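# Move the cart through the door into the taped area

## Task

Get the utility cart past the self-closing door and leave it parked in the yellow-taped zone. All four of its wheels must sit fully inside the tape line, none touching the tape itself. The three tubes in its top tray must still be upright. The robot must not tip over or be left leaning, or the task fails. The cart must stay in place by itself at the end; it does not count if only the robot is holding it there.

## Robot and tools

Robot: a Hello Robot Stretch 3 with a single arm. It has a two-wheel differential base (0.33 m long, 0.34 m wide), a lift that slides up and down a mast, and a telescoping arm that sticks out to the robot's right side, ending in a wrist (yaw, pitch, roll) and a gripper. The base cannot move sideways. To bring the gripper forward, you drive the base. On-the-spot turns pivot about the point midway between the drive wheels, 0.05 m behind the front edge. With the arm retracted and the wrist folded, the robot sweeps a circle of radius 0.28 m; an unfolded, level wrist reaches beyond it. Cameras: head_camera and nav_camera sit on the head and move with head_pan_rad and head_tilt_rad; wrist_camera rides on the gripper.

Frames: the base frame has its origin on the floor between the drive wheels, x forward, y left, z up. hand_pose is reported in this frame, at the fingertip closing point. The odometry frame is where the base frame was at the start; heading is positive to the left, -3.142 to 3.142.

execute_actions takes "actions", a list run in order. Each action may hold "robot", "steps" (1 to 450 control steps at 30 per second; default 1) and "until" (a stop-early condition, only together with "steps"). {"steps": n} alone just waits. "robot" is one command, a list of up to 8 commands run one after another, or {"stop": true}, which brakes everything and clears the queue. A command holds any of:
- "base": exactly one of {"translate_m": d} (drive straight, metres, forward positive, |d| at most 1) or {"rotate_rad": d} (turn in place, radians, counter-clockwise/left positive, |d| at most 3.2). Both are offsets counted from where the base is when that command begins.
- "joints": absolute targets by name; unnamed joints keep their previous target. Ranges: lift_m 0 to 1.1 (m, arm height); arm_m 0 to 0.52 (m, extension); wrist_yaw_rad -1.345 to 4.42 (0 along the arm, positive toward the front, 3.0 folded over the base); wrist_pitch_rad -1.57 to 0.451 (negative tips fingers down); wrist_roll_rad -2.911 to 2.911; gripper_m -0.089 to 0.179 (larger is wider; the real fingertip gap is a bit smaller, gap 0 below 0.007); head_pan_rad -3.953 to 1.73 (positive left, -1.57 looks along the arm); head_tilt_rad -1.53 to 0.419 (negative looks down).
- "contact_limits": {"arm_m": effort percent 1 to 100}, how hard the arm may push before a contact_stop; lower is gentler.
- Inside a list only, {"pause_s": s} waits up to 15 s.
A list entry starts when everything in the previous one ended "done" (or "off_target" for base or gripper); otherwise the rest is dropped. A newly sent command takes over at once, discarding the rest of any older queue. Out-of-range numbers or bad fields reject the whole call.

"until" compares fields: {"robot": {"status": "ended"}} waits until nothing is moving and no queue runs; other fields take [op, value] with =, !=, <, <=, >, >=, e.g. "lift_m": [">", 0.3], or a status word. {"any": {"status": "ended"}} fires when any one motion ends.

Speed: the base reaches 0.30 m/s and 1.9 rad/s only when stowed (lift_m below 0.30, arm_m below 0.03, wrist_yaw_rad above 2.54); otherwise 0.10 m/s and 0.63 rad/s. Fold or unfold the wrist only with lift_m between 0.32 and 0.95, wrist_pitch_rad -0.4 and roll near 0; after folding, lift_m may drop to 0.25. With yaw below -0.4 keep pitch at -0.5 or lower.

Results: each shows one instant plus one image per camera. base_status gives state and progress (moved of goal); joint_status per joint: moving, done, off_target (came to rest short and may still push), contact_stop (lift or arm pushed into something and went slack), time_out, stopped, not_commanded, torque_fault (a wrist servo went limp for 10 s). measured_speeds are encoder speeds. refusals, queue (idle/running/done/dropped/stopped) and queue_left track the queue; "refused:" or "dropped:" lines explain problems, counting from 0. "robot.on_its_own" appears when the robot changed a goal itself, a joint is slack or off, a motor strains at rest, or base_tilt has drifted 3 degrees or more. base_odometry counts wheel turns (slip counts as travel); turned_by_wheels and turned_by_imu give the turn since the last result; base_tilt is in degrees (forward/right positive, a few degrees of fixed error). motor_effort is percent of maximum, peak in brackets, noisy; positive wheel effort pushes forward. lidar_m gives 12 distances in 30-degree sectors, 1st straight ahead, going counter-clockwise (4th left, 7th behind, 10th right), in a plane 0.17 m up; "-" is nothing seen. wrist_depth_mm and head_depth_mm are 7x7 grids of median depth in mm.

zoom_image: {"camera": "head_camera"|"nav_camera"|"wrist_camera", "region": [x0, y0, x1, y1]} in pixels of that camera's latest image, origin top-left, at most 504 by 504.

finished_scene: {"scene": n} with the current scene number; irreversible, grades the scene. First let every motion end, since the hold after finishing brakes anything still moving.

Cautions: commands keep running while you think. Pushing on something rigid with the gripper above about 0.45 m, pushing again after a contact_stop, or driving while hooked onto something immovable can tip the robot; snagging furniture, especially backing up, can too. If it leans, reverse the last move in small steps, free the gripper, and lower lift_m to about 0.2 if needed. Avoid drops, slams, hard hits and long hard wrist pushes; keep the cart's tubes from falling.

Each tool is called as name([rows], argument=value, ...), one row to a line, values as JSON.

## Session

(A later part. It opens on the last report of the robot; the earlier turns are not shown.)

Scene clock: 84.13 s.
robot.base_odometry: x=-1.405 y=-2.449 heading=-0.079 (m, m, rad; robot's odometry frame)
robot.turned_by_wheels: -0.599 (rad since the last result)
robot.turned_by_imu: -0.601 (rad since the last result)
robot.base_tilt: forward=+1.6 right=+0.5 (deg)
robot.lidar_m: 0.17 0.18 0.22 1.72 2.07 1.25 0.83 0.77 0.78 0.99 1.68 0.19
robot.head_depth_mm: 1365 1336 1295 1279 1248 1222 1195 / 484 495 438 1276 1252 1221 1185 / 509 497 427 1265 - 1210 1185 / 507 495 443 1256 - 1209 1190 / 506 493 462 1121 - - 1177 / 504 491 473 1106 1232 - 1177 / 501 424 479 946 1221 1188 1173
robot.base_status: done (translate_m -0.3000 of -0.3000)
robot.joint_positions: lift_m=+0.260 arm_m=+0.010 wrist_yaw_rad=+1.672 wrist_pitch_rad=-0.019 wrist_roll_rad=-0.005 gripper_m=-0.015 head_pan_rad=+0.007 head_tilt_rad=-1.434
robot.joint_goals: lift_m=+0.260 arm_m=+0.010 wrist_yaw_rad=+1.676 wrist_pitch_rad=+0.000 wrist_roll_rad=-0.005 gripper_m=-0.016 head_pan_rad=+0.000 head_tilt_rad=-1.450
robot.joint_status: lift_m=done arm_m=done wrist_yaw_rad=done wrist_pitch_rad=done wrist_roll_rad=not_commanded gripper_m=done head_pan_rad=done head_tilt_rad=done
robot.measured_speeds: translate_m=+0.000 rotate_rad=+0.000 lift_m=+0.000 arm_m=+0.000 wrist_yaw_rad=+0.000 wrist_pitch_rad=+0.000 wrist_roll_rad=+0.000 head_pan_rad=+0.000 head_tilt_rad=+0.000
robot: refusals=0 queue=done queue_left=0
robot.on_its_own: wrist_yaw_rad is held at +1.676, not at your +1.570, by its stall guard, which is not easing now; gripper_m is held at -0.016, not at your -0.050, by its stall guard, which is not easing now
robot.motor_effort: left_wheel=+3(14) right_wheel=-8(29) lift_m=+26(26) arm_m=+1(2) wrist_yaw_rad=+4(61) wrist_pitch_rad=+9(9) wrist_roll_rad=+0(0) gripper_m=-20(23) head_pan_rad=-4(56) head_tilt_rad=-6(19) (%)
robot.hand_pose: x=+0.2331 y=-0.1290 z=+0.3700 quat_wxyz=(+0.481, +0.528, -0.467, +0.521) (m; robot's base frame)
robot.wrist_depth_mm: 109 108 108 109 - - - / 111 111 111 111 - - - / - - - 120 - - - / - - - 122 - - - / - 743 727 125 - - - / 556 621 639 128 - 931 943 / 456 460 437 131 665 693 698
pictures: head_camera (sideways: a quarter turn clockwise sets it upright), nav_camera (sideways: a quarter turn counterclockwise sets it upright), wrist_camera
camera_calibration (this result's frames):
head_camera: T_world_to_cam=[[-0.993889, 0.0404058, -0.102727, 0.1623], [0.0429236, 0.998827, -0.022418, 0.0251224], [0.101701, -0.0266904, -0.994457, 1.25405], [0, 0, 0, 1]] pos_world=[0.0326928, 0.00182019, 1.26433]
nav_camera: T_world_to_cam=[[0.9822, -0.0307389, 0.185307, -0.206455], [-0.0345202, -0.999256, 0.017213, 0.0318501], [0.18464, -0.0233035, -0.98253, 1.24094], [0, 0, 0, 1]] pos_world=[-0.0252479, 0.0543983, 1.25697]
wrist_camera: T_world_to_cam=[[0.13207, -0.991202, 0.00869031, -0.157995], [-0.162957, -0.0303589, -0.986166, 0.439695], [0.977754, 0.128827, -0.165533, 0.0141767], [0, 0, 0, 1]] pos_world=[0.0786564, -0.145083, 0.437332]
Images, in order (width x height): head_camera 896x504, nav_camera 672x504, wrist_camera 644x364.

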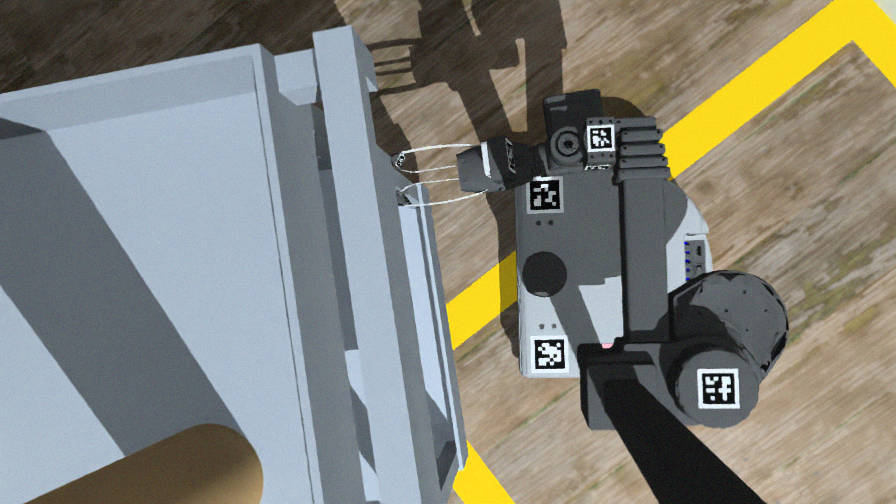

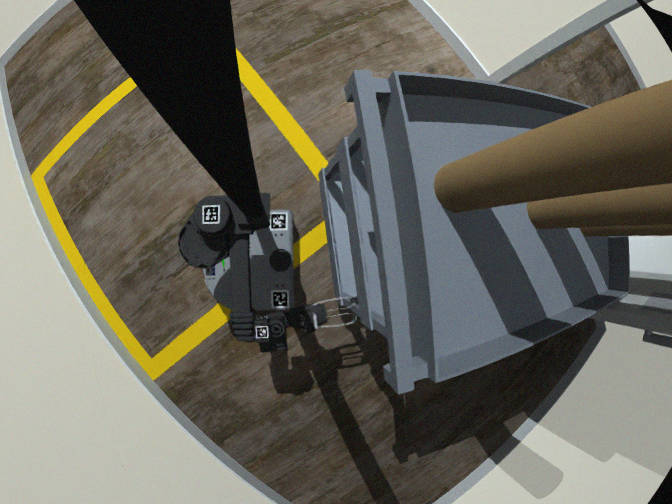

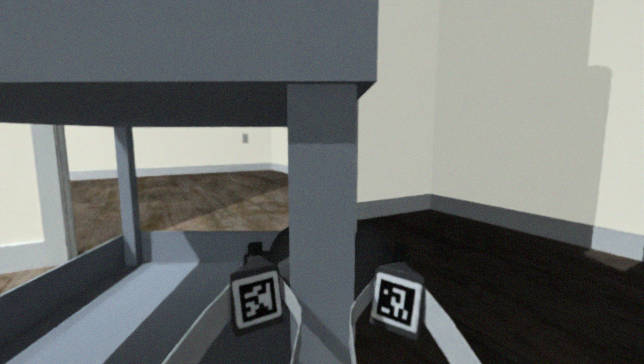

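execute_actions([
  {"robot":[{"base":{"rotate_rad":-0.22}},{"base":{"translate_m":-0.22}},{"base":{"rotate_rad":-0.22},"joints":{"wrist_yaw_rad":1.57}},{"base":{"translate_m":-0.22}},{"base":{"rotate_rad":-0.22}},{"base":{"translate_m":-0.3}}],"steps":450,"until":{"robot":{"status":"ended"}}},
  {"steps":100,"until":{"robot":{"status":"ended"}}},
])

Scene clock: 91.80 s.
robot.base_odometry: x=-1.615 y=-2.384 heading=-0.519 (m, m, rad; robot's odometry frame)
robot.turned_by_wheels: -0.439 (rad since the last result)
robot.turned_by_imu: -0.436 (rad since the last result)
robot.base_tilt: forward=+1.5 right=+0.5 (deg)
robot.lidar_m: - - 0.15 0.17 1.99 1.91 0.92 0.66 0.63 0.65 0.87 0.15
robot.head_depth_mm: 1369 1334 446 1279 1252 1224 1196 / 1356 488 463 1274 1252 1212 1188 / 499 496 488 1032 - 1219 1191 / 506 494 484 798 - 1203 1182 / 503 493 482 436 - - 1180 / 502 491 479 470 407 - 1178 / 499 488 395 469 725 1195 1176
robot.base_status: done (rotate_rad -0.2196 of -0.2200)
robot.joint_positions: lift_m=+0.260 arm_m=+0.010 wrist_yaw_rad=+1.604 wrist_pitch_rad=-0.020 wrist_roll_rad=-0.005 gripper_m=-0.015 head_pan_rad=+0.005 head_tilt_rad=-1.435
robot.joint_goals: lift_m=+0.260 arm_m=+0.010 wrist_yaw_rad=+1.570 wrist_pitch_rad=+0.000 wrist_roll_rad=-0.005 gripper_m=-0.016 head_pan_rad=+0.000 head_tilt_rad=-1.450
robot.joint_status: lift_m=done arm_m=done wrist_yaw_rad=off_target wrist_pitch_rad=done wrist_roll_rad=not_commanded gripper_m=done head_pan_rad=done head_tilt_rad=done
robot.measured_speeds: translate_m=+0.000 rotate_rad=+0.000 lift_m=+0.000 arm_m=+0.000 wrist_yaw_rad=+0.000 wrist_pitch_rad=+0.000 wrist_roll_rad=+0.000 head_pan_rad=+0.000 head_tilt_rad=+0.000
robot: refusals=0 queue=dropped queue_left=0
robot.on_its_own: gripper_m is held at -0.016, not at your -0.050, by its stall guard, which is not easing now; wrist_yaw_rad is at rest, and its effort (-36) is outside its rest range (-12 to +12)
robot.motor_effort: left_wheel=+11(37) right_wheel=-6(27) lift_m=+25(26) arm_m=+2(2) wrist_yaw_rad=-36(81) wrist_pitch_rad=+9(9) wrist_roll_rad=+0(0) gripper_m=-21(26) head_pan_rad=-3(4) head_tilt_rad=-5(7) (%)
robot.hand_pose: x=+0.2342 y=-0.1463 z=+0.3699 quat_wxyz=(+0.498, +0.512, -0.485, +0.505) (m; robot's base frame)
robot.wrist_depth_mm: 87 92 101 112 - - - / 115 104 106 118 - - - / - - - 125 - - - / - - - 128 - - - / - - - 130 - - - / 576 614 610 133 935 944 923 / 457 459 442 136 678 702 695
pictures: head_camera (sideways: a quarter turn clockwise sets it upright), nav_camera (sideways: a quarter turn counterclockwise sets it upright), wrist_camera
dropped: robot: command 2 of its queue: wrist_yaw_rad: off_target
camera_calibration (this result's frames):
head_camera: T_world_to_cam=[[-0.994006, 0.0418427, -0.101001, 0.160053], [0.0443295, 0.998763, -0.022504, 0.0252257], [0.0999341, -0.0268464, -0.994632, 1.25428], [0, 0, 0, 1]] pos_world=[0.0326301, 0.00178138, 1.26428]
nav_camera: T_world_to_cam=[[0.982475, -0.0321581, 0.183601, -0.204235], [-0.0359357, -0.999205, 0.0172844, 0.0317658], [0.182899, -0.0235793, -0.982849, 1.24136], [0, 0, 0, 1]] pos_world=[-0.0252472, 0.0544432, 1.25702]
wrist_camera: T_world_to_cam=[[0.0640986, -0.997906, 0.00867211, -0.16038], [-0.164952, -0.019165, -0.986115, 0.441358], [0.984217, 0.0617781, -0.165835, 0.0040522], [0, 0, 0, 1]] pos_world=[0.0790947, -0.151836, 0.437292]
Images, in order (width x height): head_camera 896x504, nav_camera 672x504, wrist_camera 644x364.

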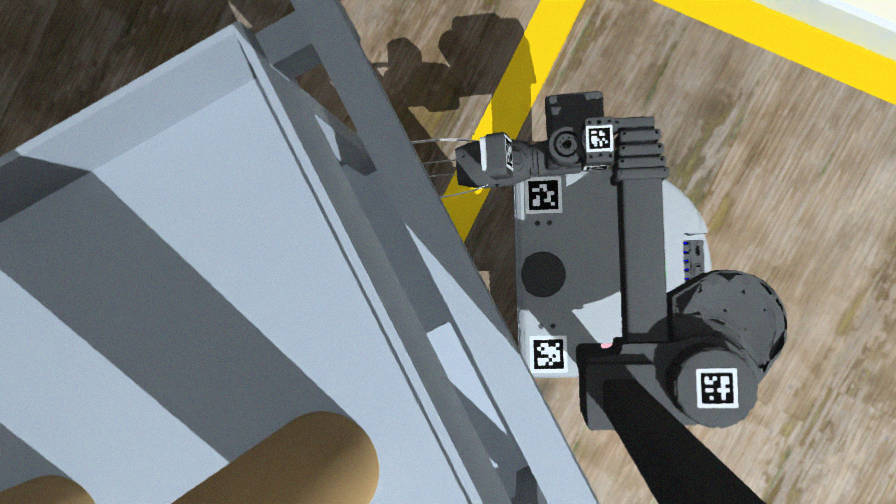

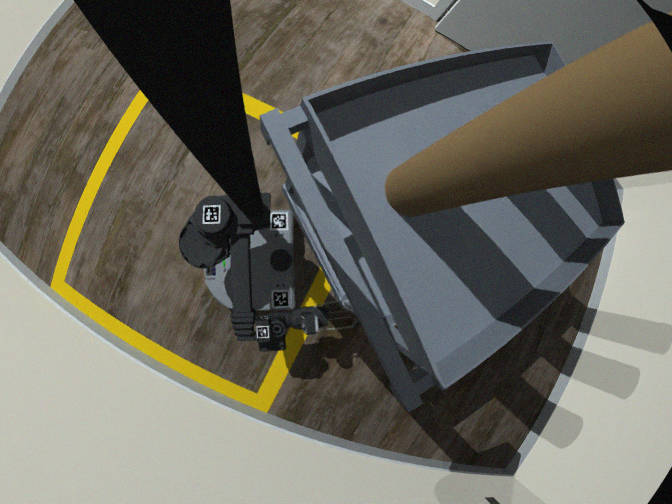

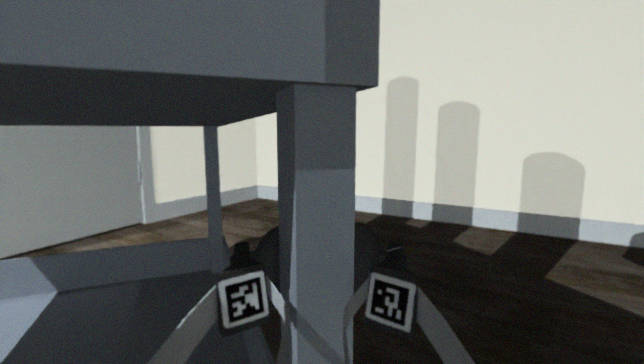

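Door is clear now.

execute_actions([
  {"robot":[{"base":{"translate_m":-0.3}},{"base":{"rotate_rad":-0.2}},{"base":{"translate_m":-0.25}},{"base":{"rotate_rad":-0.2}},{"base":{"translate_m":-0.3}}],"steps":450,"until":{"robot":{"status":"ended"}}},
  {"steps":100,"until":{"robot":{"status":"ended"}}},
])

Scene clock: 106.97 s.
robot.base_odometry: x=-2.246 y=-1.832 heading=-0.919 (m, m, rad; robot's odometry frame)
robot.turned_by_wheels: -0.400 (rad since the last result)
robot.turned_by_imu: -0.404 (rad since the last result)
robot.base_tilt: forward=+1.6 right=+0.5 (deg)
robot.lidar_m: 0.24 0.30 1.76 1.73 1.44 1.12 1.10 0.51 0.40 0.39 0.41 0.24
robot.head_depth_mm: 513 498 1032 1119 1077 1045 1017 / 510 500 463 1277 1256 1218 1188 / 508 493 746 1266 - 1211 1186 / 506 459 815 1261 - 1199 1181 / 499 432 817 1263 - - 1181 / 466 438 1092 1249 1235 - 1187 / 500 459 1270 1251 1225 1186 1178
robot.base_status: done (translate_m -0.3000 of -0.3000)
robot.joint_positions: lift_m=+0.260 arm_m=+0.010 wrist_yaw_rad=+1.568 wrist_pitch_rad=-0.019 wrist_roll_rad=-0.005 gripper_m=-0.015 head_pan_rad=+0.005 head_tilt_rad=-1.435
robot.joint_goals: lift_m=+0.260 arm_m=+0.010 wrist_yaw_rad=+1.579 wrist_pitch_rad=+0.000 wrist_roll_rad=-0.005 gripper_m=-0.016 head_pan_rad=+0.000 head_tilt_rad=-1.450
robot.joint_status: lift_m=done arm_m=done wrist_yaw_rad=off_target wrist_pitch_rad=done wrist_roll_rad=not_commanded gripper_m=done head_pan_rad=done head_tilt_rad=done
robot.measured_speeds: translate_m=+0.000 rotate_rad=+0.000 lift_m=+0.000 arm_m=+0.000 wrist_yaw_rad=+0.000 wrist_pitch_rad=+0.000 wrist_roll_rad=+0.000 head_pan_rad=+0.000 head_tilt_rad=+0.000
robot: refusals=0 queue=done queue_left=0
robot.on_its_own: gripper_m is held at -0.016, not at your -0.050, by its stall guard, which is not easing now
robot.motor_effort: left_wheel=+2(13) right_wheel=-6(23) lift_m=+26(26) arm_m=+1(2) wrist_yaw_rad=+12(40) wrist_pitch_rad=+9(9) wrist_roll_rad=+0(0) gripper_m=-20(23) head_pan_rad=-3(3) head_tilt_rad=-5(6) (%)
robot.hand_pose: x=+0.2344 y=-0.1556 z=+0.3699 quat_wxyz=(+0.507, +0.503, -0.494, +0.496) (m; robot's base frame)
robot.wrist_depth_mm: 162 146 129 116 250 535 331 / 167 152 134 122 266 540 328 / - - 819 129 836 534 330 / - - - 132 - 529 326 / - - 840 134 834 527 325 / 964 544 666 137 778 527 327 / 422 461 438 142 463 519 323
pictures: head_camera (sideways: a quarter turn clockwise sets it upright), nav_camera (sideways: a quarter turn counterclockwise sets it upright), wrist_camera
camera_calibration (this result's frames):
head_camera: T_world_to_cam=[[-0.994006, 0.0418401, -0.100999, 0.160051], [0.0443269, 0.998764, -0.0225041, 0.0252258], [0.0999324, -0.0268462, -0.994632, 1.25428], [0, 0, 0, 1]] pos_world=[0.03263, 0.00178145, 1.26428]
nav_camera: T_world_to_cam=[[0.982475, -0.0321555, 0.183599, -0.204233], [-0.0359331, -0.999205, 0.0172845, 0.0317657], [0.182898, -0.0235789, -0.982849, 1.24136], [0, 0, 0, 1]] pos_world=[-0.0252474, 0.0544432, 1.25702]
wrist_camera: T_world_to_cam=[[0.0280637, -0.999569, 0.00866487, -0.161533], [-0.165345, -0.0131907, -0.986148, 0.442284], [0.985836, 0.0262422, -0.165644, -0.00148167], [0, 0, 0, 1]] pos_world=[0.0791234, -0.155591, 0.437312]
Images, in order (width x height): head_camera 896x504, nav_camera 672x504, wrist_camera 644x364.

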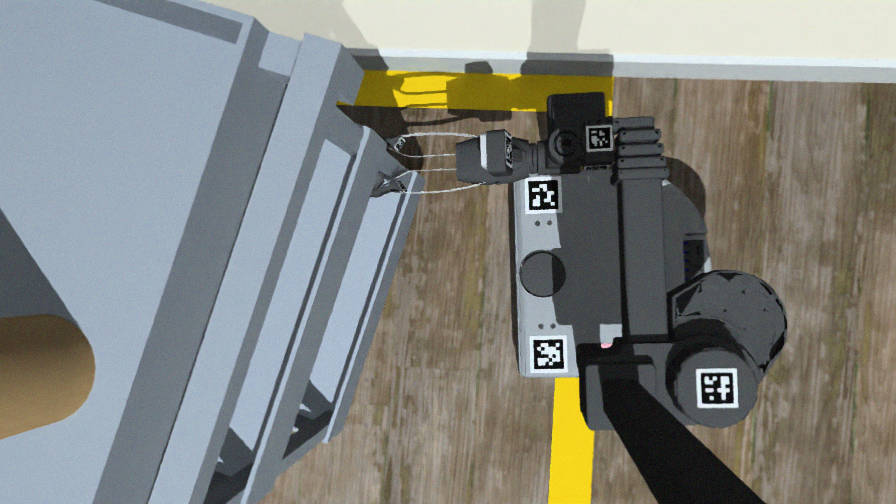

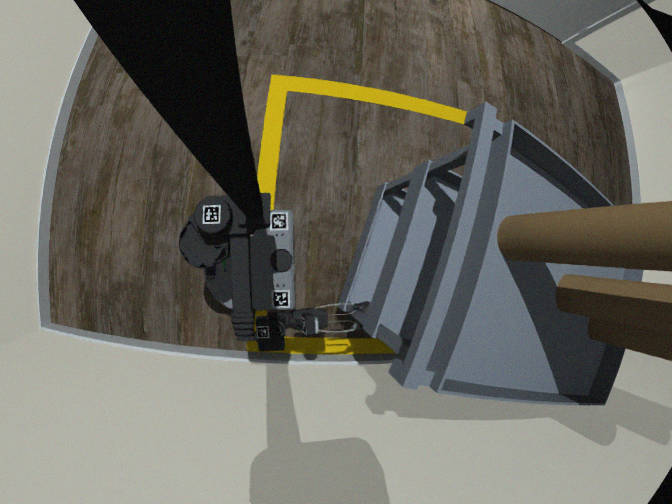

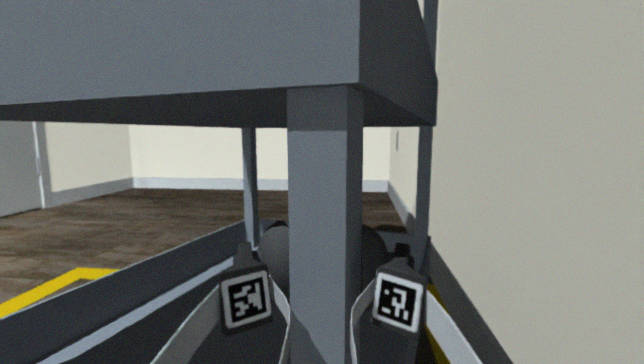

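execute_actions([
  {"robot":[{"joints":{"gripper_m":0.16,"head_tilt_rad":-1.1,"head_pan_rad":-0.5}},{"base":{"translate_m":-0.3}},{"base":{"rotate_rad":0.61}},{"base":{"translate_m":0.3}}],"steps":450,"until":{"robot":{"status":"ended"}}},
])

Scene clock: 121.10 s.
robot.base_odometry: x=-2.142 y=-1.685 heading=-0.309 (m, m, rad; robot's odometry frame)
robot.turned_by_wheels: +0.610 (rad since the last result)
robot.turned_by_imu: +0.608 (rad since the last result)
robot.base_tilt: forward=+1.6 right=+0.5 (deg)
robot.lidar_m: 1.90 1.57 1.56 1.27 1.04 1.04 0.68 0.56 0.56 0.38 0.35 0.36
robot.head_depth_mm: 385 462 584 533 853 1197 1105 / 731 510 537 868 1126 1200 - / 714 656 532 875 1184 - - / 1939 632 527 900 1255 1185 - / 1935 1717 549 1380 1279 1188 1134 / 1931 1723 1543 1399 1276 1182 1102 / 1916 1716 1535 1396 1275 1181 1093
robot.base_status: done (translate_m +0.3000 of +0.3000)
robot.joint_positions: lift_m=+0.260 arm_m=+0.010 wrist_yaw_rad=+1.577 wrist_pitch_rad=-0.019 wrist_roll_rad=-0.005 gripper_m=+0.160 head_pan_rad=-0.493 head_tilt_rad=-1.100
robot.joint_goals: lift_m=+0.260 arm_m=+0.010 wrist_yaw_rad=+1.579 wrist_pitch_rad=+0.000 wrist_roll_rad=-0.005 gripper_m=+0.160 head_pan_rad=-0.500 head_tilt_rad=-1.100
robot.joint_status: lift_m=done arm_m=done wrist_yaw_rad=off_target wrist_pitch_rad=done wrist_roll_rad=not_commanded gripper_m=done head_pan_rad=done head_tilt_rad=done
robot.measured_speeds: translate_m=+0.000 rotate_rad=+0.000 lift_m=+0.000 arm_m=+0.000 wrist_yaw_rad=+0.000 wrist_pitch_rad=+0.000 wrist_roll_rad=+0.000 head_pan_rad=+0.000 head_tilt_rad=+0.000
robot: refusals=0 queue=done queue_left=0
robot.motor_effort: left_wheel=-3(6) right_wheel=+4(9) lift_m=+26(25) arm_m=+1(1) wrist_yaw_rad=+3(13) wrist_pitch_rad=+9(9) wrist_roll_rad=+0(0) gripper_m=-1(83) head_pan_rad=-4(40) head_tilt_rad=+0(18) (%)
robot.hand_pose: x=+0.2344 y=-0.1533 z=+0.3699 quat_wxyz=(+0.505, +0.505, -0.492, +0.498) (m; robot's base frame)
robot.wrist_depth_mm: - - - - 221 173 140 / - - - - 225 175 145 / - - - - - - 606 / - - - - - - - / - - - - - - - / - 927 931 901 940 941 600 / 721 664 696 674 395 446 479
pictures: head_camera (sideways: a quarter turn clockwise sets it upright), nav_camera (sideways: a quarter turn counterclockwise sets it upright), wrist_camera
camera_calibration (this result's frames):
head_camera: T_world_to_cam=[[-0.775067, 0.469831, -0.422528, 0.577426], [0.520348, 0.85394, -0.0049639, -0.000507204], [0.358481, -0.223709, -0.906336, 1.13817], [0, 0, 0, 1]] pos_world=[0.0397945, -0.0162401, 1.27554]
nav_camera: T_world_to_cam=[[0.746177, -0.443243, 0.496744, -0.610621], [-0.512084, -0.858931, 0.00279779, 0.0535259], [0.425429, -0.256462, -0.867892, 1.09063], [0, 0, 0, 1]] pos_world=[0.0190557, 0.0550268, 1.24972]
wrist_camera: T_world_to_cam=[[0.0372564, -0.999268, 0.00866721, -0.161294], [-0.165217, -0.0147133, -0.986147, 0.442051], [0.985553, 0.0353083, -0.165644, -0.0000842489], [0, 0, 0, 1]] pos_world=[0.0791266, -0.154669, 0.437312]
Images, in order (width x height): head_camera 896x504, nav_camera 672x504, wrist_camera 644x364.

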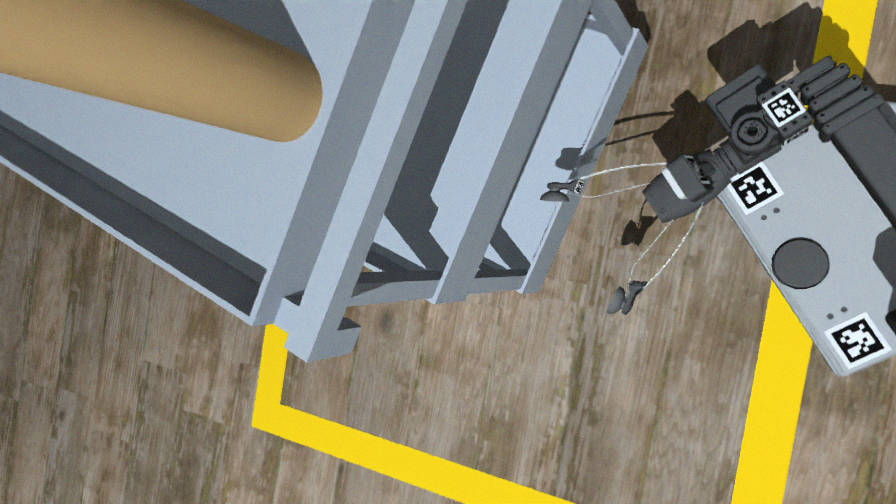

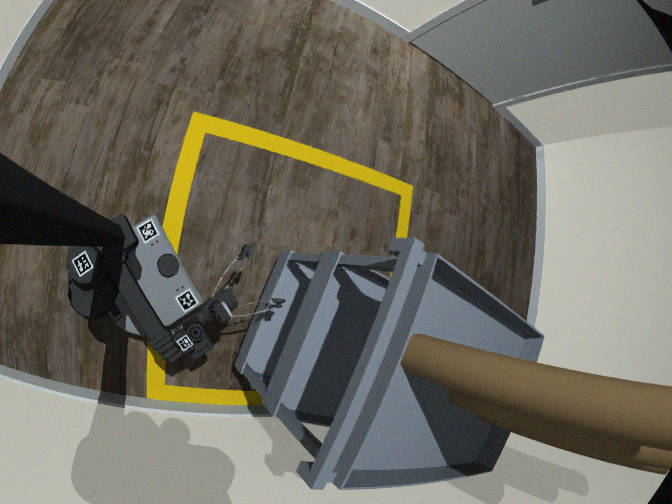

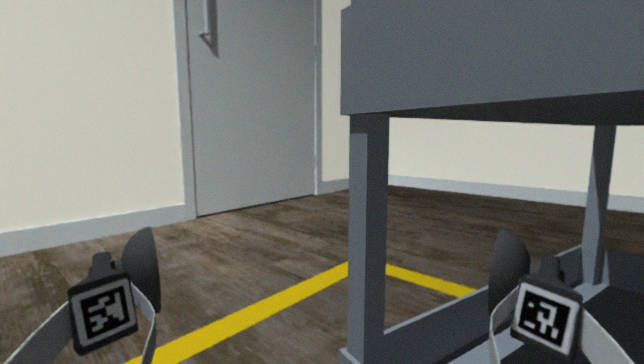

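execute_actions([
  {"robot":[{"base":{"translate_m":0.155},"joints":{"arm_m":0.04}},{"joints":{"gripper_m":-0.04}},{"joints":{"arm_m":0,"wrist_yaw_rad":2.05},"base":{"translate_m":-0.07}}],"steps":300,"until":{"robot":{"status":"ended"}}},
])

Scene clock: 130.80 s.
robot.base_odometry: x=-2.061 y=-1.711 heading=-0.309 (m, m, rad; robot's odometry frame)
robot.turned_by_wheels: +0.000 (rad since the last result)
robot.turned_by_imu: -0.009 (rad since the last result)
robot.base_tilt: forward=+1.5 right=+0.5 (deg)
robot.lidar_m: 0.17 1.52 1.51 1.35 1.10 1.10 0.75 0.62 0.31 0.17 0.15 0.15
robot.head_depth_mm: 711 662 594 539 491 465 1116 / 708 660 592 537 491 393 - / 719 661 592 536 496 395 - / 1880 643 589 535 500 697 - / 1942 1722 581 520 495 1163 1131 / 1932 1726 1550 1400 442 1169 1097 / 1925 1702 1546 1390 1286 1174 1096
robot.base_status: done (translate_m -0.0700 of -0.0700)
robot.joint_positions: lift_m=+0.260 arm_m=+0.000 wrist_yaw_rad=+2.047 wrist_pitch_rad=-0.018 wrist_roll_rad=-0.006 gripper_m=-0.023 head_pan_rad=-0.494 head_tilt_rad=-1.097
robot.joint_goals: lift_m=+0.260 arm_m=+0.000 wrist_yaw_rad=+2.050 wrist_pitch_rad=+0.000 wrist_roll_rad=-0.006 gripper_m=-0.024 head_pan_rad=-0.500 head_tilt_rad=-1.100
robot.joint_status: lift_m=done arm_m=done wrist_yaw_rad=done wrist_pitch_rad=done wrist_roll_rad=not_commanded gripper_m=done head_pan_rad=done head_tilt_rad=done
robot.measured_speeds: translate_m=+0.000 rotate_rad=+0.000 lift_m=+0.000 arm_m=+0.000 wrist_yaw_rad=+0.000 wrist_pitch_rad=+0.000 wrist_roll_rad=+0.000 head_pan_rad=+0.000 head_tilt_rad=+0.000
robot: refusals=0 queue=done queue_left=0
robot.on_its_own: gripper_m is held at -0.024, not at your -0.040, by its stall guard, which is still easing
robot.motor_effort: left_wheel=+1(20) right_wheel=+0(38) lift_m=+31(30) arm_m=-4(20) wrist_yaw_rad=+3(100) wrist_pitch_rad=+9(10) wrist_roll_rad=+0(1) gripper_m=-21(99) head_pan_rad=-4(5) head_tilt_rad=-1(2) (%)
robot.hand_pose: x=+0.2059 y=-0.0280 z=+0.3700 quat_wxyz=(+0.375, +0.605, -0.361, +0.602) (m; robot's base frame)
robot.wrist_depth_mm: - - - 84 55 55 55 / - - - 112 105 105 104 / - - - 131 - - - / - - - 134 - - - / - - - 137 - - - / 940 952 - 138 - 945 938 / 619 598 549 150 668 701 690
pictures: head_camera (sideways: a quarter turn clockwise sets it upright), nav_camera (sideways: a quarter turn counterclockwise sets it upright), wrist_camera
camera_calibration (this result's frames):
head_camera: T_world_to_cam=[[-0.773672, 0.469925, -0.424973, 0.580602], [0.521062, 0.853505, -0.00481759, -0.000702029], [0.360453, -0.225164, -0.905193, 1.13667], [0, 0, 0, 1]] pos_world=[0.0398437, -0.0163015, 1.27565]
nav_camera: T_world_to_cam=[[0.744627, -0.443219, 0.499087, -0.613663], [-0.512797, -0.858506, 0.00267755, 0.0536868], [0.427282, -0.257924, -0.866548, 1.08887], [0, 0, 0, 1]] pos_world=[0.0192252, 0.0549492, 1.24969]
wrist_camera: T_world_to_cam=[[0.486136, -0.873833, 0.00935419, -0.124181], [-0.139525, -0.0881797, -0.986284, 0.431938], [0.862673, 0.478164, -0.164789, 0.0608881], [0, 0, 0, 1]] pos_world=[0.0681085, -0.0995393, 0.437209]
Images, in order (width x height): head_camera 896x504, nav_camera 672x504, wrist_camera 644x364.

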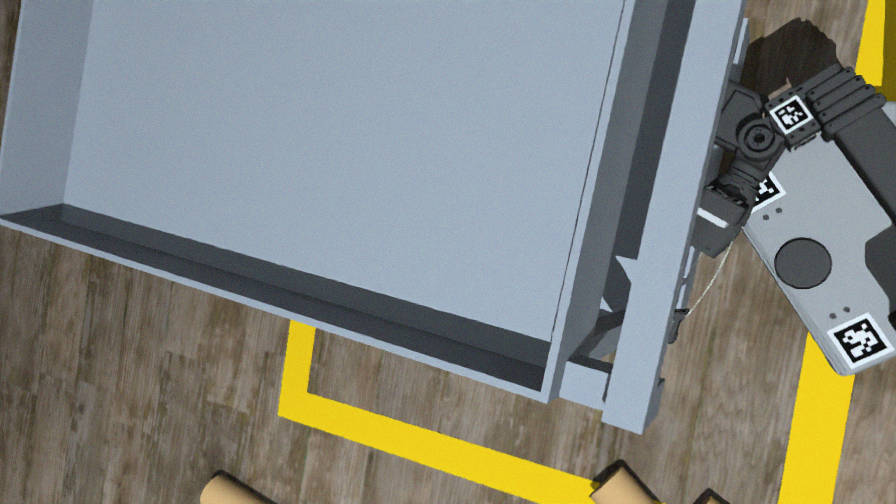

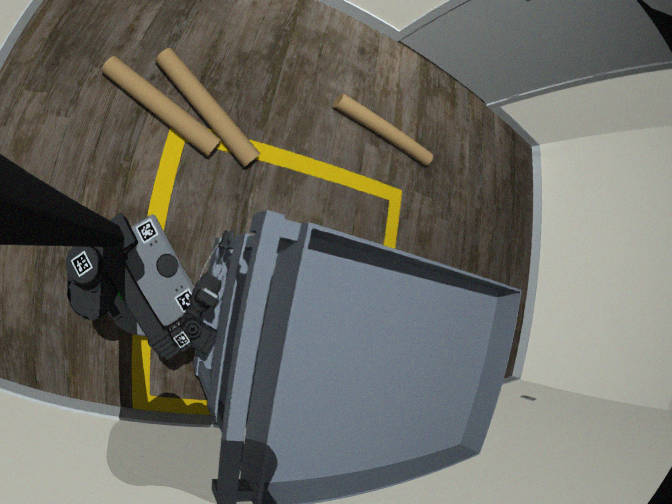

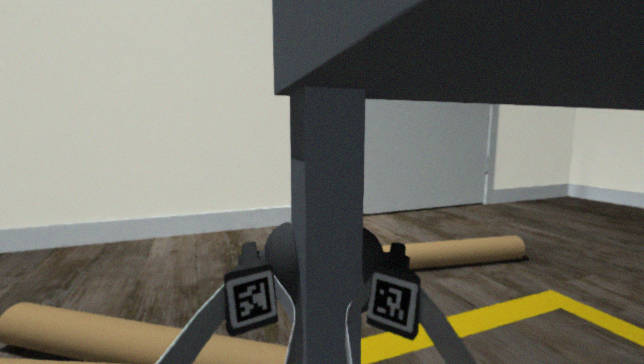

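execute_actions([
  {"robot":[{"joints":{"gripper_m":0.09}},{"base":{"translate_m":-0.2}},{"base":{"rotate_rad":1.57},"joints":{"head_pan_rad":-0.7,"head_tilt_rad":-0.95}},{"base":{"translate_m":0.3},"joints":{"lift_m":0.4,"wrist_yaw_rad":1.57,"wrist_pitch_rad":-1.57,"gripper_m":0.14}}],"steps":450,"until":{"robot":{"status":"ended"}}},
])

Scene clock: 145.30 s.
robot.base_odometry: x=-2.160 y=-1.364 heading=+1.261 (m, m, rad; robot's odometry frame)
robot.turned_by_wheels: +1.570 (rad since the last result)
robot.turned_by_imu: +1.567 (rad since the last result)
robot.base_tilt: forward=+1.5 right=+0.5 (deg)
robot.lidar_m: 0.92 0.75 0.75 0.83 0.72 0.71 0.59 0.50 0.50 1.72 1.42 1.40
robot.head_depth_mm: 1326 1565 1743 1538 1328 1198 1126 / 1321 1565 1724 1536 1327 1225 1143 / 1309 1549 1737 1537 1341 1226 1139 / 1302 1541 1728 1538 1313 1218 1118 / 1300 1533 1735 1534 1336 1221 1101 / 1299 1539 1720 1530 1355 1223 1107 / 1289 1514 1728 1530 1358 1217 1104
robot.base_status: done (translate_m +0.3000 of +0.3000)
robot.joint_positions: lift_m=+0.400 arm_m=+0.000 wrist_yaw_rad=+1.572 wrist_pitch_rad=-1.565 wrist_roll_rad=-0.006 gripper_m=+0.140 head_pan_rad=-0.693 head_tilt_rad=-0.952
robot.joint_goals: lift_m=+0.400 arm_m=+0.000 wrist_yaw_rad=+1.570 wrist_pitch_rad=-1.570 wrist_roll_rad=-0.006 gripper_m=+0.140 head_pan_rad=-0.700 head_tilt_rad=-0.950
robot.joint_status: lift_m=done arm_m=done wrist_yaw_rad=done wrist_pitch_rad=done wrist_roll_rad=not_commanded gripper_m=done head_pan_rad=done head_tilt_rad=done
robot.measured_speeds: translate_m=+0.000 rotate_rad=+0.000 lift_m=+0.000 arm_m=+0.000 wrist_yaw_rad=+0.000 wrist_pitch_rad=+0.000 wrist_roll_rad=+0.000 head_pan_rad=+0.000 head_tilt_rad=+0.000
robot: refusals=0 queue=done queue_left=0
robot.motor_effort: left_wheel=-3(7) right_wheel=+4(9) lift_m=+41(43) arm_m=-3(4) wrist_yaw_rad=-1(8) wrist_pitch_rad=-2(8) wrist_roll_rad=+0(0) gripper_m=+0(81) head_pan_rad=-5(28) head_tilt_rad=+1(13) (%)
robot.hand_pose: x=-0.0441 y=-0.1455 z=+0.2820 quat_wxyz=(+0.707, +0.707, +0.001, +0.004) (m; robot's base frame)
robot.wrist_depth_mm: 424 416 411 410 406 410 405 / 427 423 418 419 419 419 411 / - - - 427 424 419 417 / - - - - 430 429 429 / - - - - 439 433 435 / - - - - 448 - 439 / - - - - 457 457 452
pictures: head_camera (sideways: a quarter turn clockwise sets it upright), nav_camera (sideways: a quarter turn counterclockwise sets it upright), wrist_camera
camera_calibration (this result's frames):
head_camera: T_world_to_cam=[[-0.610682, 0.568215, -0.551543, 0.74448], [0.679696, 0.733487, 0.00308158, -0.0119534], [0.4063, -0.373, -0.834141, 1.04406], [0, 0, 0, 1]] pos_world=[0.0385642, -0.0248235, 1.28154]
nav_camera: T_world_to_cam=[[0.579539, -0.529684, 0.61933, -0.769305], [-0.672423, -0.740157, -0.00380027, 0.063094], [0.460414, -0.414249, -0.785122, 0.982817], [0, 0, 0, 1]] pos_world=[0.035765, 0.0463426, 1.24832]
wrist_camera: T_world_to_cam=[[0.0107056, -0.999487, -0.0301704, -0.13263], [-0.989935, -0.0148518, 0.140745, -0.0447093], [-0.141121, 0.02836, -0.989586, 0.441166], [0, 0, 0, 1]] pos_world=[0.0194182, -0.145737, 0.438863]
Images, in order (width x height): head_camera 896x504, nav_camera 672x504, wrist_camera 644x364.

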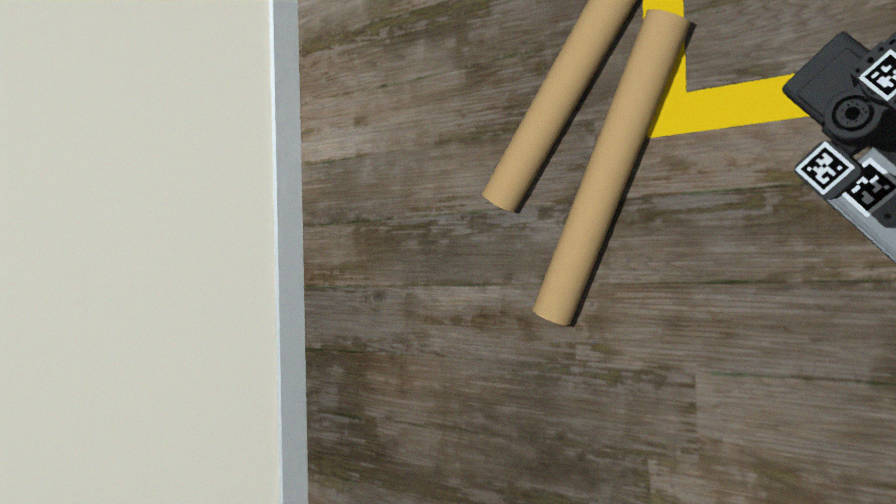

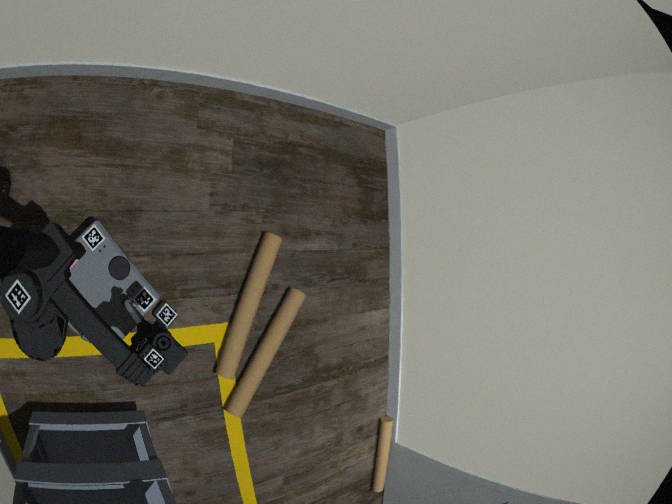

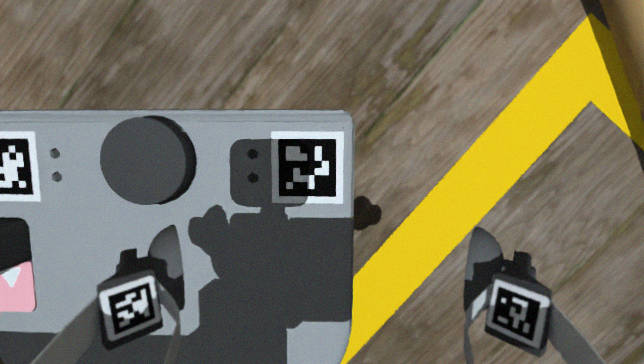

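execute_actions([
  {"robot":[{"base":{"rotate_rad":0.437}},{"base":{"translate_m":0.06},"joints":{"arm_m":0.367,"head_pan_rad":-1.57,"head_tilt_rad":-1.1}},{"joints":{"lift_m":0.25}}],"steps":450,"until":{"robot":{"status":"ended"}}},
])

Scene clock: 154.10 s.
robot.base_odometry: x=-2.168 y=-1.305 heading=+1.698 (m, m, rad; robot's odometry frame)
robot.turned_by_wheels: +0.437 (rad since the last result)
robot.turned_by_imu: +0.436 (rad since the last result)
robot.base_tilt: forward=+1.5 right=+0.6 (deg)
robot.lidar_m: 0.71 0.70 0.74 0.75 0.74 0.69 0.56 0.56 1.80 1.40 1.38 0.91
robot.head_depth_mm: 1824 1740 1567 1410 1295 1196 1127 / 1773 1740 1560 1363 1292 1204 - / 1663 1740 1571 1358 1304 - - / 1560 1712 1560 1297 1293 1212 - / 1479 1678 1563 1402 1289 1188 1103 / 1409 1661 1558 1403 1281 1185 1098 / 1336 1578 1563 1412 1290 1183 1096
robot.base_status: done (translate_m +0.0600 of +0.0600)
robot.joint_positions: lift_m=+0.250 arm_m=+0.367 wrist_yaw_rad=+1.571 wrist_pitch_rad=-1.566 wrist_roll_rad=-0.006 gripper_m=+0.140 head_pan_rad=-1.563 head_tilt_rad=-1.087
robot.joint_goals: lift_m=+0.250 arm_m=+0.367 wrist_yaw_rad=+1.570 wrist_pitch_rad=-1.570 wrist_roll_rad=-0.006 gripper_m=+0.140 head_pan_rad=-1.570 head_tilt_rad=-1.100
robot.joint_status: lift_m=done arm_m=done wrist_yaw_rad=done wrist_pitch_rad=done wrist_roll_rad=not_commanded gripper_m=done head_pan_rad=done head_tilt_rad=done
robot.measured_speeds: translate_m=+0.000 rotate_rad=+0.000 lift_m=+0.000 arm_m=+0.000 wrist_yaw_rad=+0.000 wrist_pitch_rad=+0.000 wrist_roll_rad=+0.000 head_pan_rad=+0.000 head_tilt_rad=+0.000
robot: refusals=0 queue=done queue_left=0
robot.motor_effort: left_wheel=-2(8) right_wheel=+3(8) lift_m=+23(40) arm_m=+2(4) wrist_yaw_rad=+0(1) wrist_pitch_rad=-1(2) wrist_roll_rad=+0(0) gripper_m=+0(0) head_pan_rad=-4(57) head_tilt_rad=-5(16) (%)
robot.hand_pose: x=-0.0442 y=-0.5119 z=+0.1327 quat_wxyz=(+0.707, +0.707, +0.001, +0.003) (m; robot's base frame)
robot.wrist_depth_mm: 276 274 272 204 200 268 225 / 281 280 276 208 206 273 217 / 286 285 282 212 210 276 215 / 291 285 288 216 215 281 212 / 297 294 293 218 222 284 211 / 302 - 298 223 228 - 211 / 308 305 305 227 239 284 212
pictures: head_camera (sideways: a quarter turn clockwise sets it upright), nav_camera (sideways: a quarter turn counterclockwise sets it upright), wrist_camera
camera_calibration (this result's frames):
head_camera: T_world_to_cam=[[0.0401265, 0.899755, -0.434548, 0.588109], [0.998905, -0.0465973, -0.00424253, -0.00436548], [-0.024066, -0.433901, -0.900639, 1.1331], [0, 0, 0, 1]] pos_world=[0.0080312, -0.0377017, 1.27606]
nav_camera: T_world_to_cam=[[-0.0306793, -0.860662, 0.508251, -0.620871], [-0.999316, 0.036924, 0.00220505, 0.0572696], [-0.0206644, -0.507835, -0.861206, 1.08466], [0, 0, 0, 1]] pos_world=[0.0605964, 0.0143543, 1.24955]
wrist_camera: T_world_to_cam=[[0.0090988, -0.999503, -0.0301759, -0.503404], [-0.989874, -0.013278, 0.141329, -0.0285585], [-0.14166, 0.0285844, -0.989503, 0.30388], [0, 0, 0, 1]] pos_world=[0.0193586, -0.512219, 0.289535]
Images, in order (width x height): head_camera 896x504, nav_camera 672x504, wrist_camera 644x364.

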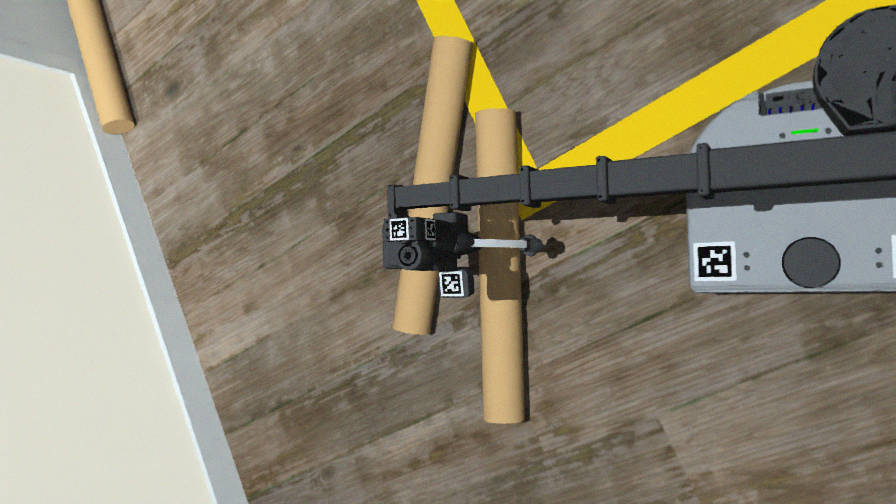

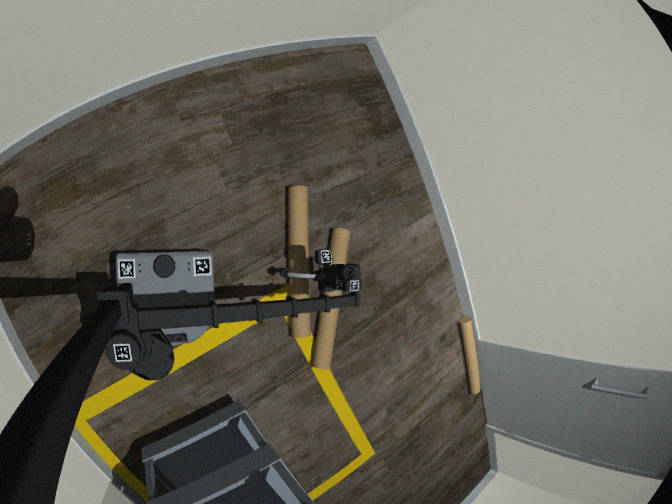

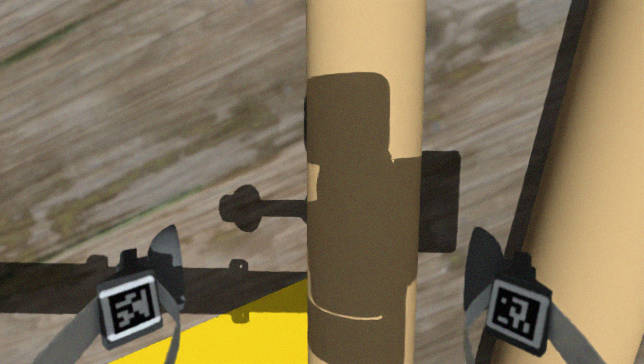

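execute_actions([
  {"robot":[{"joints":{"arm_m":0.388}},{"joints":{"lift_m":0.16}},{"joints":{"gripper_m":0.0}},{"joints":{"lift_m":1.1}},{"joints":{"wrist_pitch_rad":0.02,"head_tilt_rad":-0.5}}],"steps":450,"until":{"robot":{"status":"ended"}}},
  {"steps":200,"until":{"robot":{"status":"ended"}}},
  {"robot":{"joints":{"wrist_yaw_rad":0}},"steps":100,"until":{"robot":{"status":"ended"}}},
])

Scene clock: 171.90 s.
robot.base_odometry: x=-2.168 y=-1.305 heading=+1.698 (m, m, rad; robot's odometry frame)
robot.turned_by_wheels: +0.000 (rad since the last result)
robot.turned_by_imu: -0.002 (rad since the last result)
robot.base_tilt: forward=+1.5 right=+0.5 (deg)
robot.lidar_m: 0.71 0.70 0.74 0.75 0.74 0.69 0.56 0.56 1.80 1.40 1.38 0.91
robot.head_depth_mm: - 1661 1851 2082 1902 1526 1278 / 1424 1596 1747 1958 1894 1541 1283 / - 1539 1635 1839 1891 1536 1287 / 1265 - 1547 1717 1846 1547 1217 / 1235 1342 1469 1621 1772 1538 1291 / 1184 1282 1399 1527 1682 1550 1298 / 1135 1222 1323 1450 1591 1560 1309
robot.base_status: done (translate_m +0.0600 of +0.0600)
robot.joint_positions: lift_m=+1.100 arm_m=+0.388 wrist_yaw_rad=+0.002 wrist_pitch_rad=-0.001 wrist_roll_rad=-0.006 gripper_m=+0.036 head_pan_rad=-1.563 head_tilt_rad=-0.508
robot.joint_goals: lift_m=+1.100 arm_m=+0.388 wrist_yaw_rad=+0.000 wrist_pitch_rad=+0.020 wrist_roll_rad=-0.006 gripper_m=+0.036 head_pan_rad=-1.570 head_tilt_rad=-0.500
robot.joint_status: lift_m=done arm_m=done wrist_yaw_rad=done wrist_pitch_rad=done wrist_roll_rad=not_commanded gripper_m=done head_pan_rad=done head_tilt_rad=done
robot.measured_speeds: translate_m=+0.000 rotate_rad=+0.000 lift_m=+0.000 arm_m=+0.000 wrist_yaw_rad=+0.000 wrist_pitch_rad=+0.000 wrist_roll_rad=+0.000 head_pan_rad=+0.000 head_tilt_rad=+0.000
robot: refusals=0 queue=done queue_left=0
robot.on_its_own: gripper_m is held at +0.036, not at your +0.000, by its stall guard, which is not easing now
robot.motor_effort: left_wheel=-2(3) right_wheel=+2(4) lift_m=+40(46) arm_m=+1(1) wrist_yaw_rad=-1(3) wrist_pitch_rad=+10(17) wrist_roll_rad=+0(0) gripper_m=+0(99) head_pan_rad=-4(5) head_tilt_rad=+3(27) (%)
robot.hand_pose: x=-0.0209 y=-0.7890 z=+1.2139 quat_wxyz=(+0.709, +0.002, -0.705, +0.000) (m; robot's base frame)
robot.wrist_depth_mm: 627 685 754 830 941 - - / 635 688 761 854 959 - - / 639 703 752 876 970 - - / 662 710 787 889 - - - / 668 725 795 905 - - - / 680 745 793 912 - - - / 691 737 832 934 - - -
pictures: head_camera (sideways: a quarter turn clockwise sets it upright), nav_camera (sideways: a quarter turn counterclockwise sets it upright), wrist_camera
camera_calibration (this result's frames):
head_camera: T_world_to_cam=[[0.0430795, 0.515475, -0.855821, 1.13704], [0.998853, -0.0401576, 0.0260917, -0.0438654], [-0.0209182, -0.855963, -0.516613, 0.633674], [0, 0, 0, 1]] pos_world=[0.00808718, -0.045476, 1.30161]
nav_camera: T_world_to_cam=[[-0.0338853, -0.442418, 0.896168, -1.12642], [-0.999268, 0.0309451, -0.0225067, 0.0894492], [-0.0177746, -0.896275, -0.443143, 0.540876], [0, 0, 0, 1]] pos_world=[0.0608285, -0.0163435, 1.25116]
wrist_camera: T_world_to_cam=[[-0.999398, -0.0332567, 0.00988466, -0.0552794], [-0.0146927, 0.147596, -0.988939, 1.35739], [0.0314299, -0.988488, -0.147996, -0.435386], [0, 0, 0, 1]] pos_world=[-0.0216182, -0.632557, 1.27848]
Images, in order (width x height): head_camera 896x504, nav_camera 672x504, wrist_camera 644x364.

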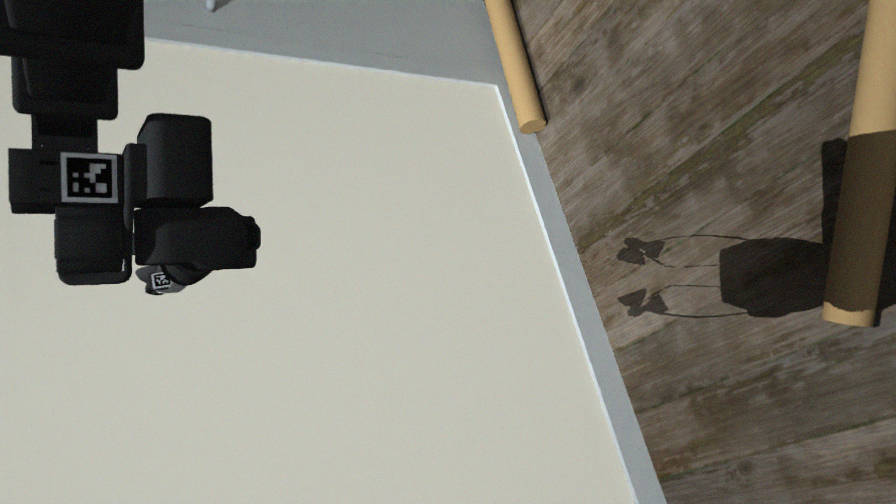

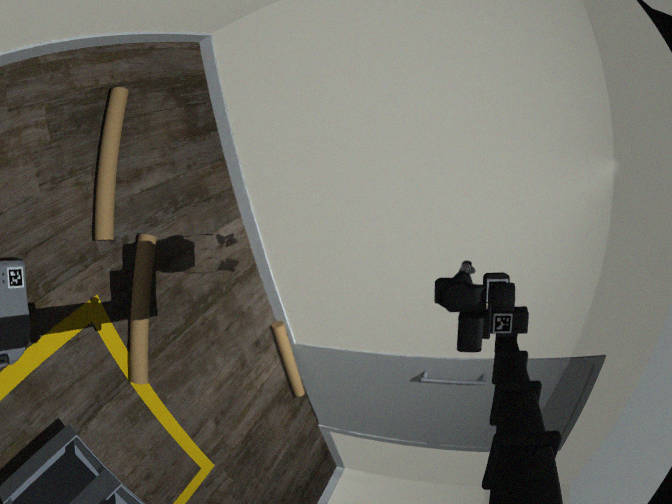

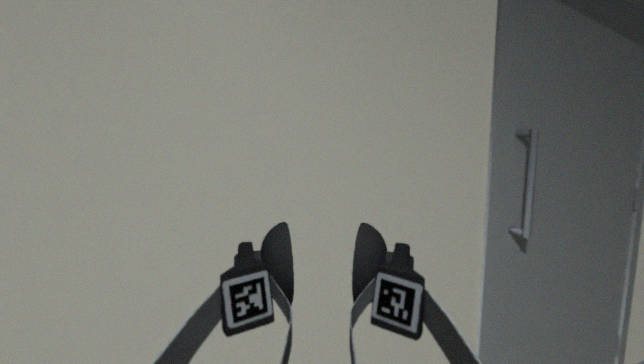

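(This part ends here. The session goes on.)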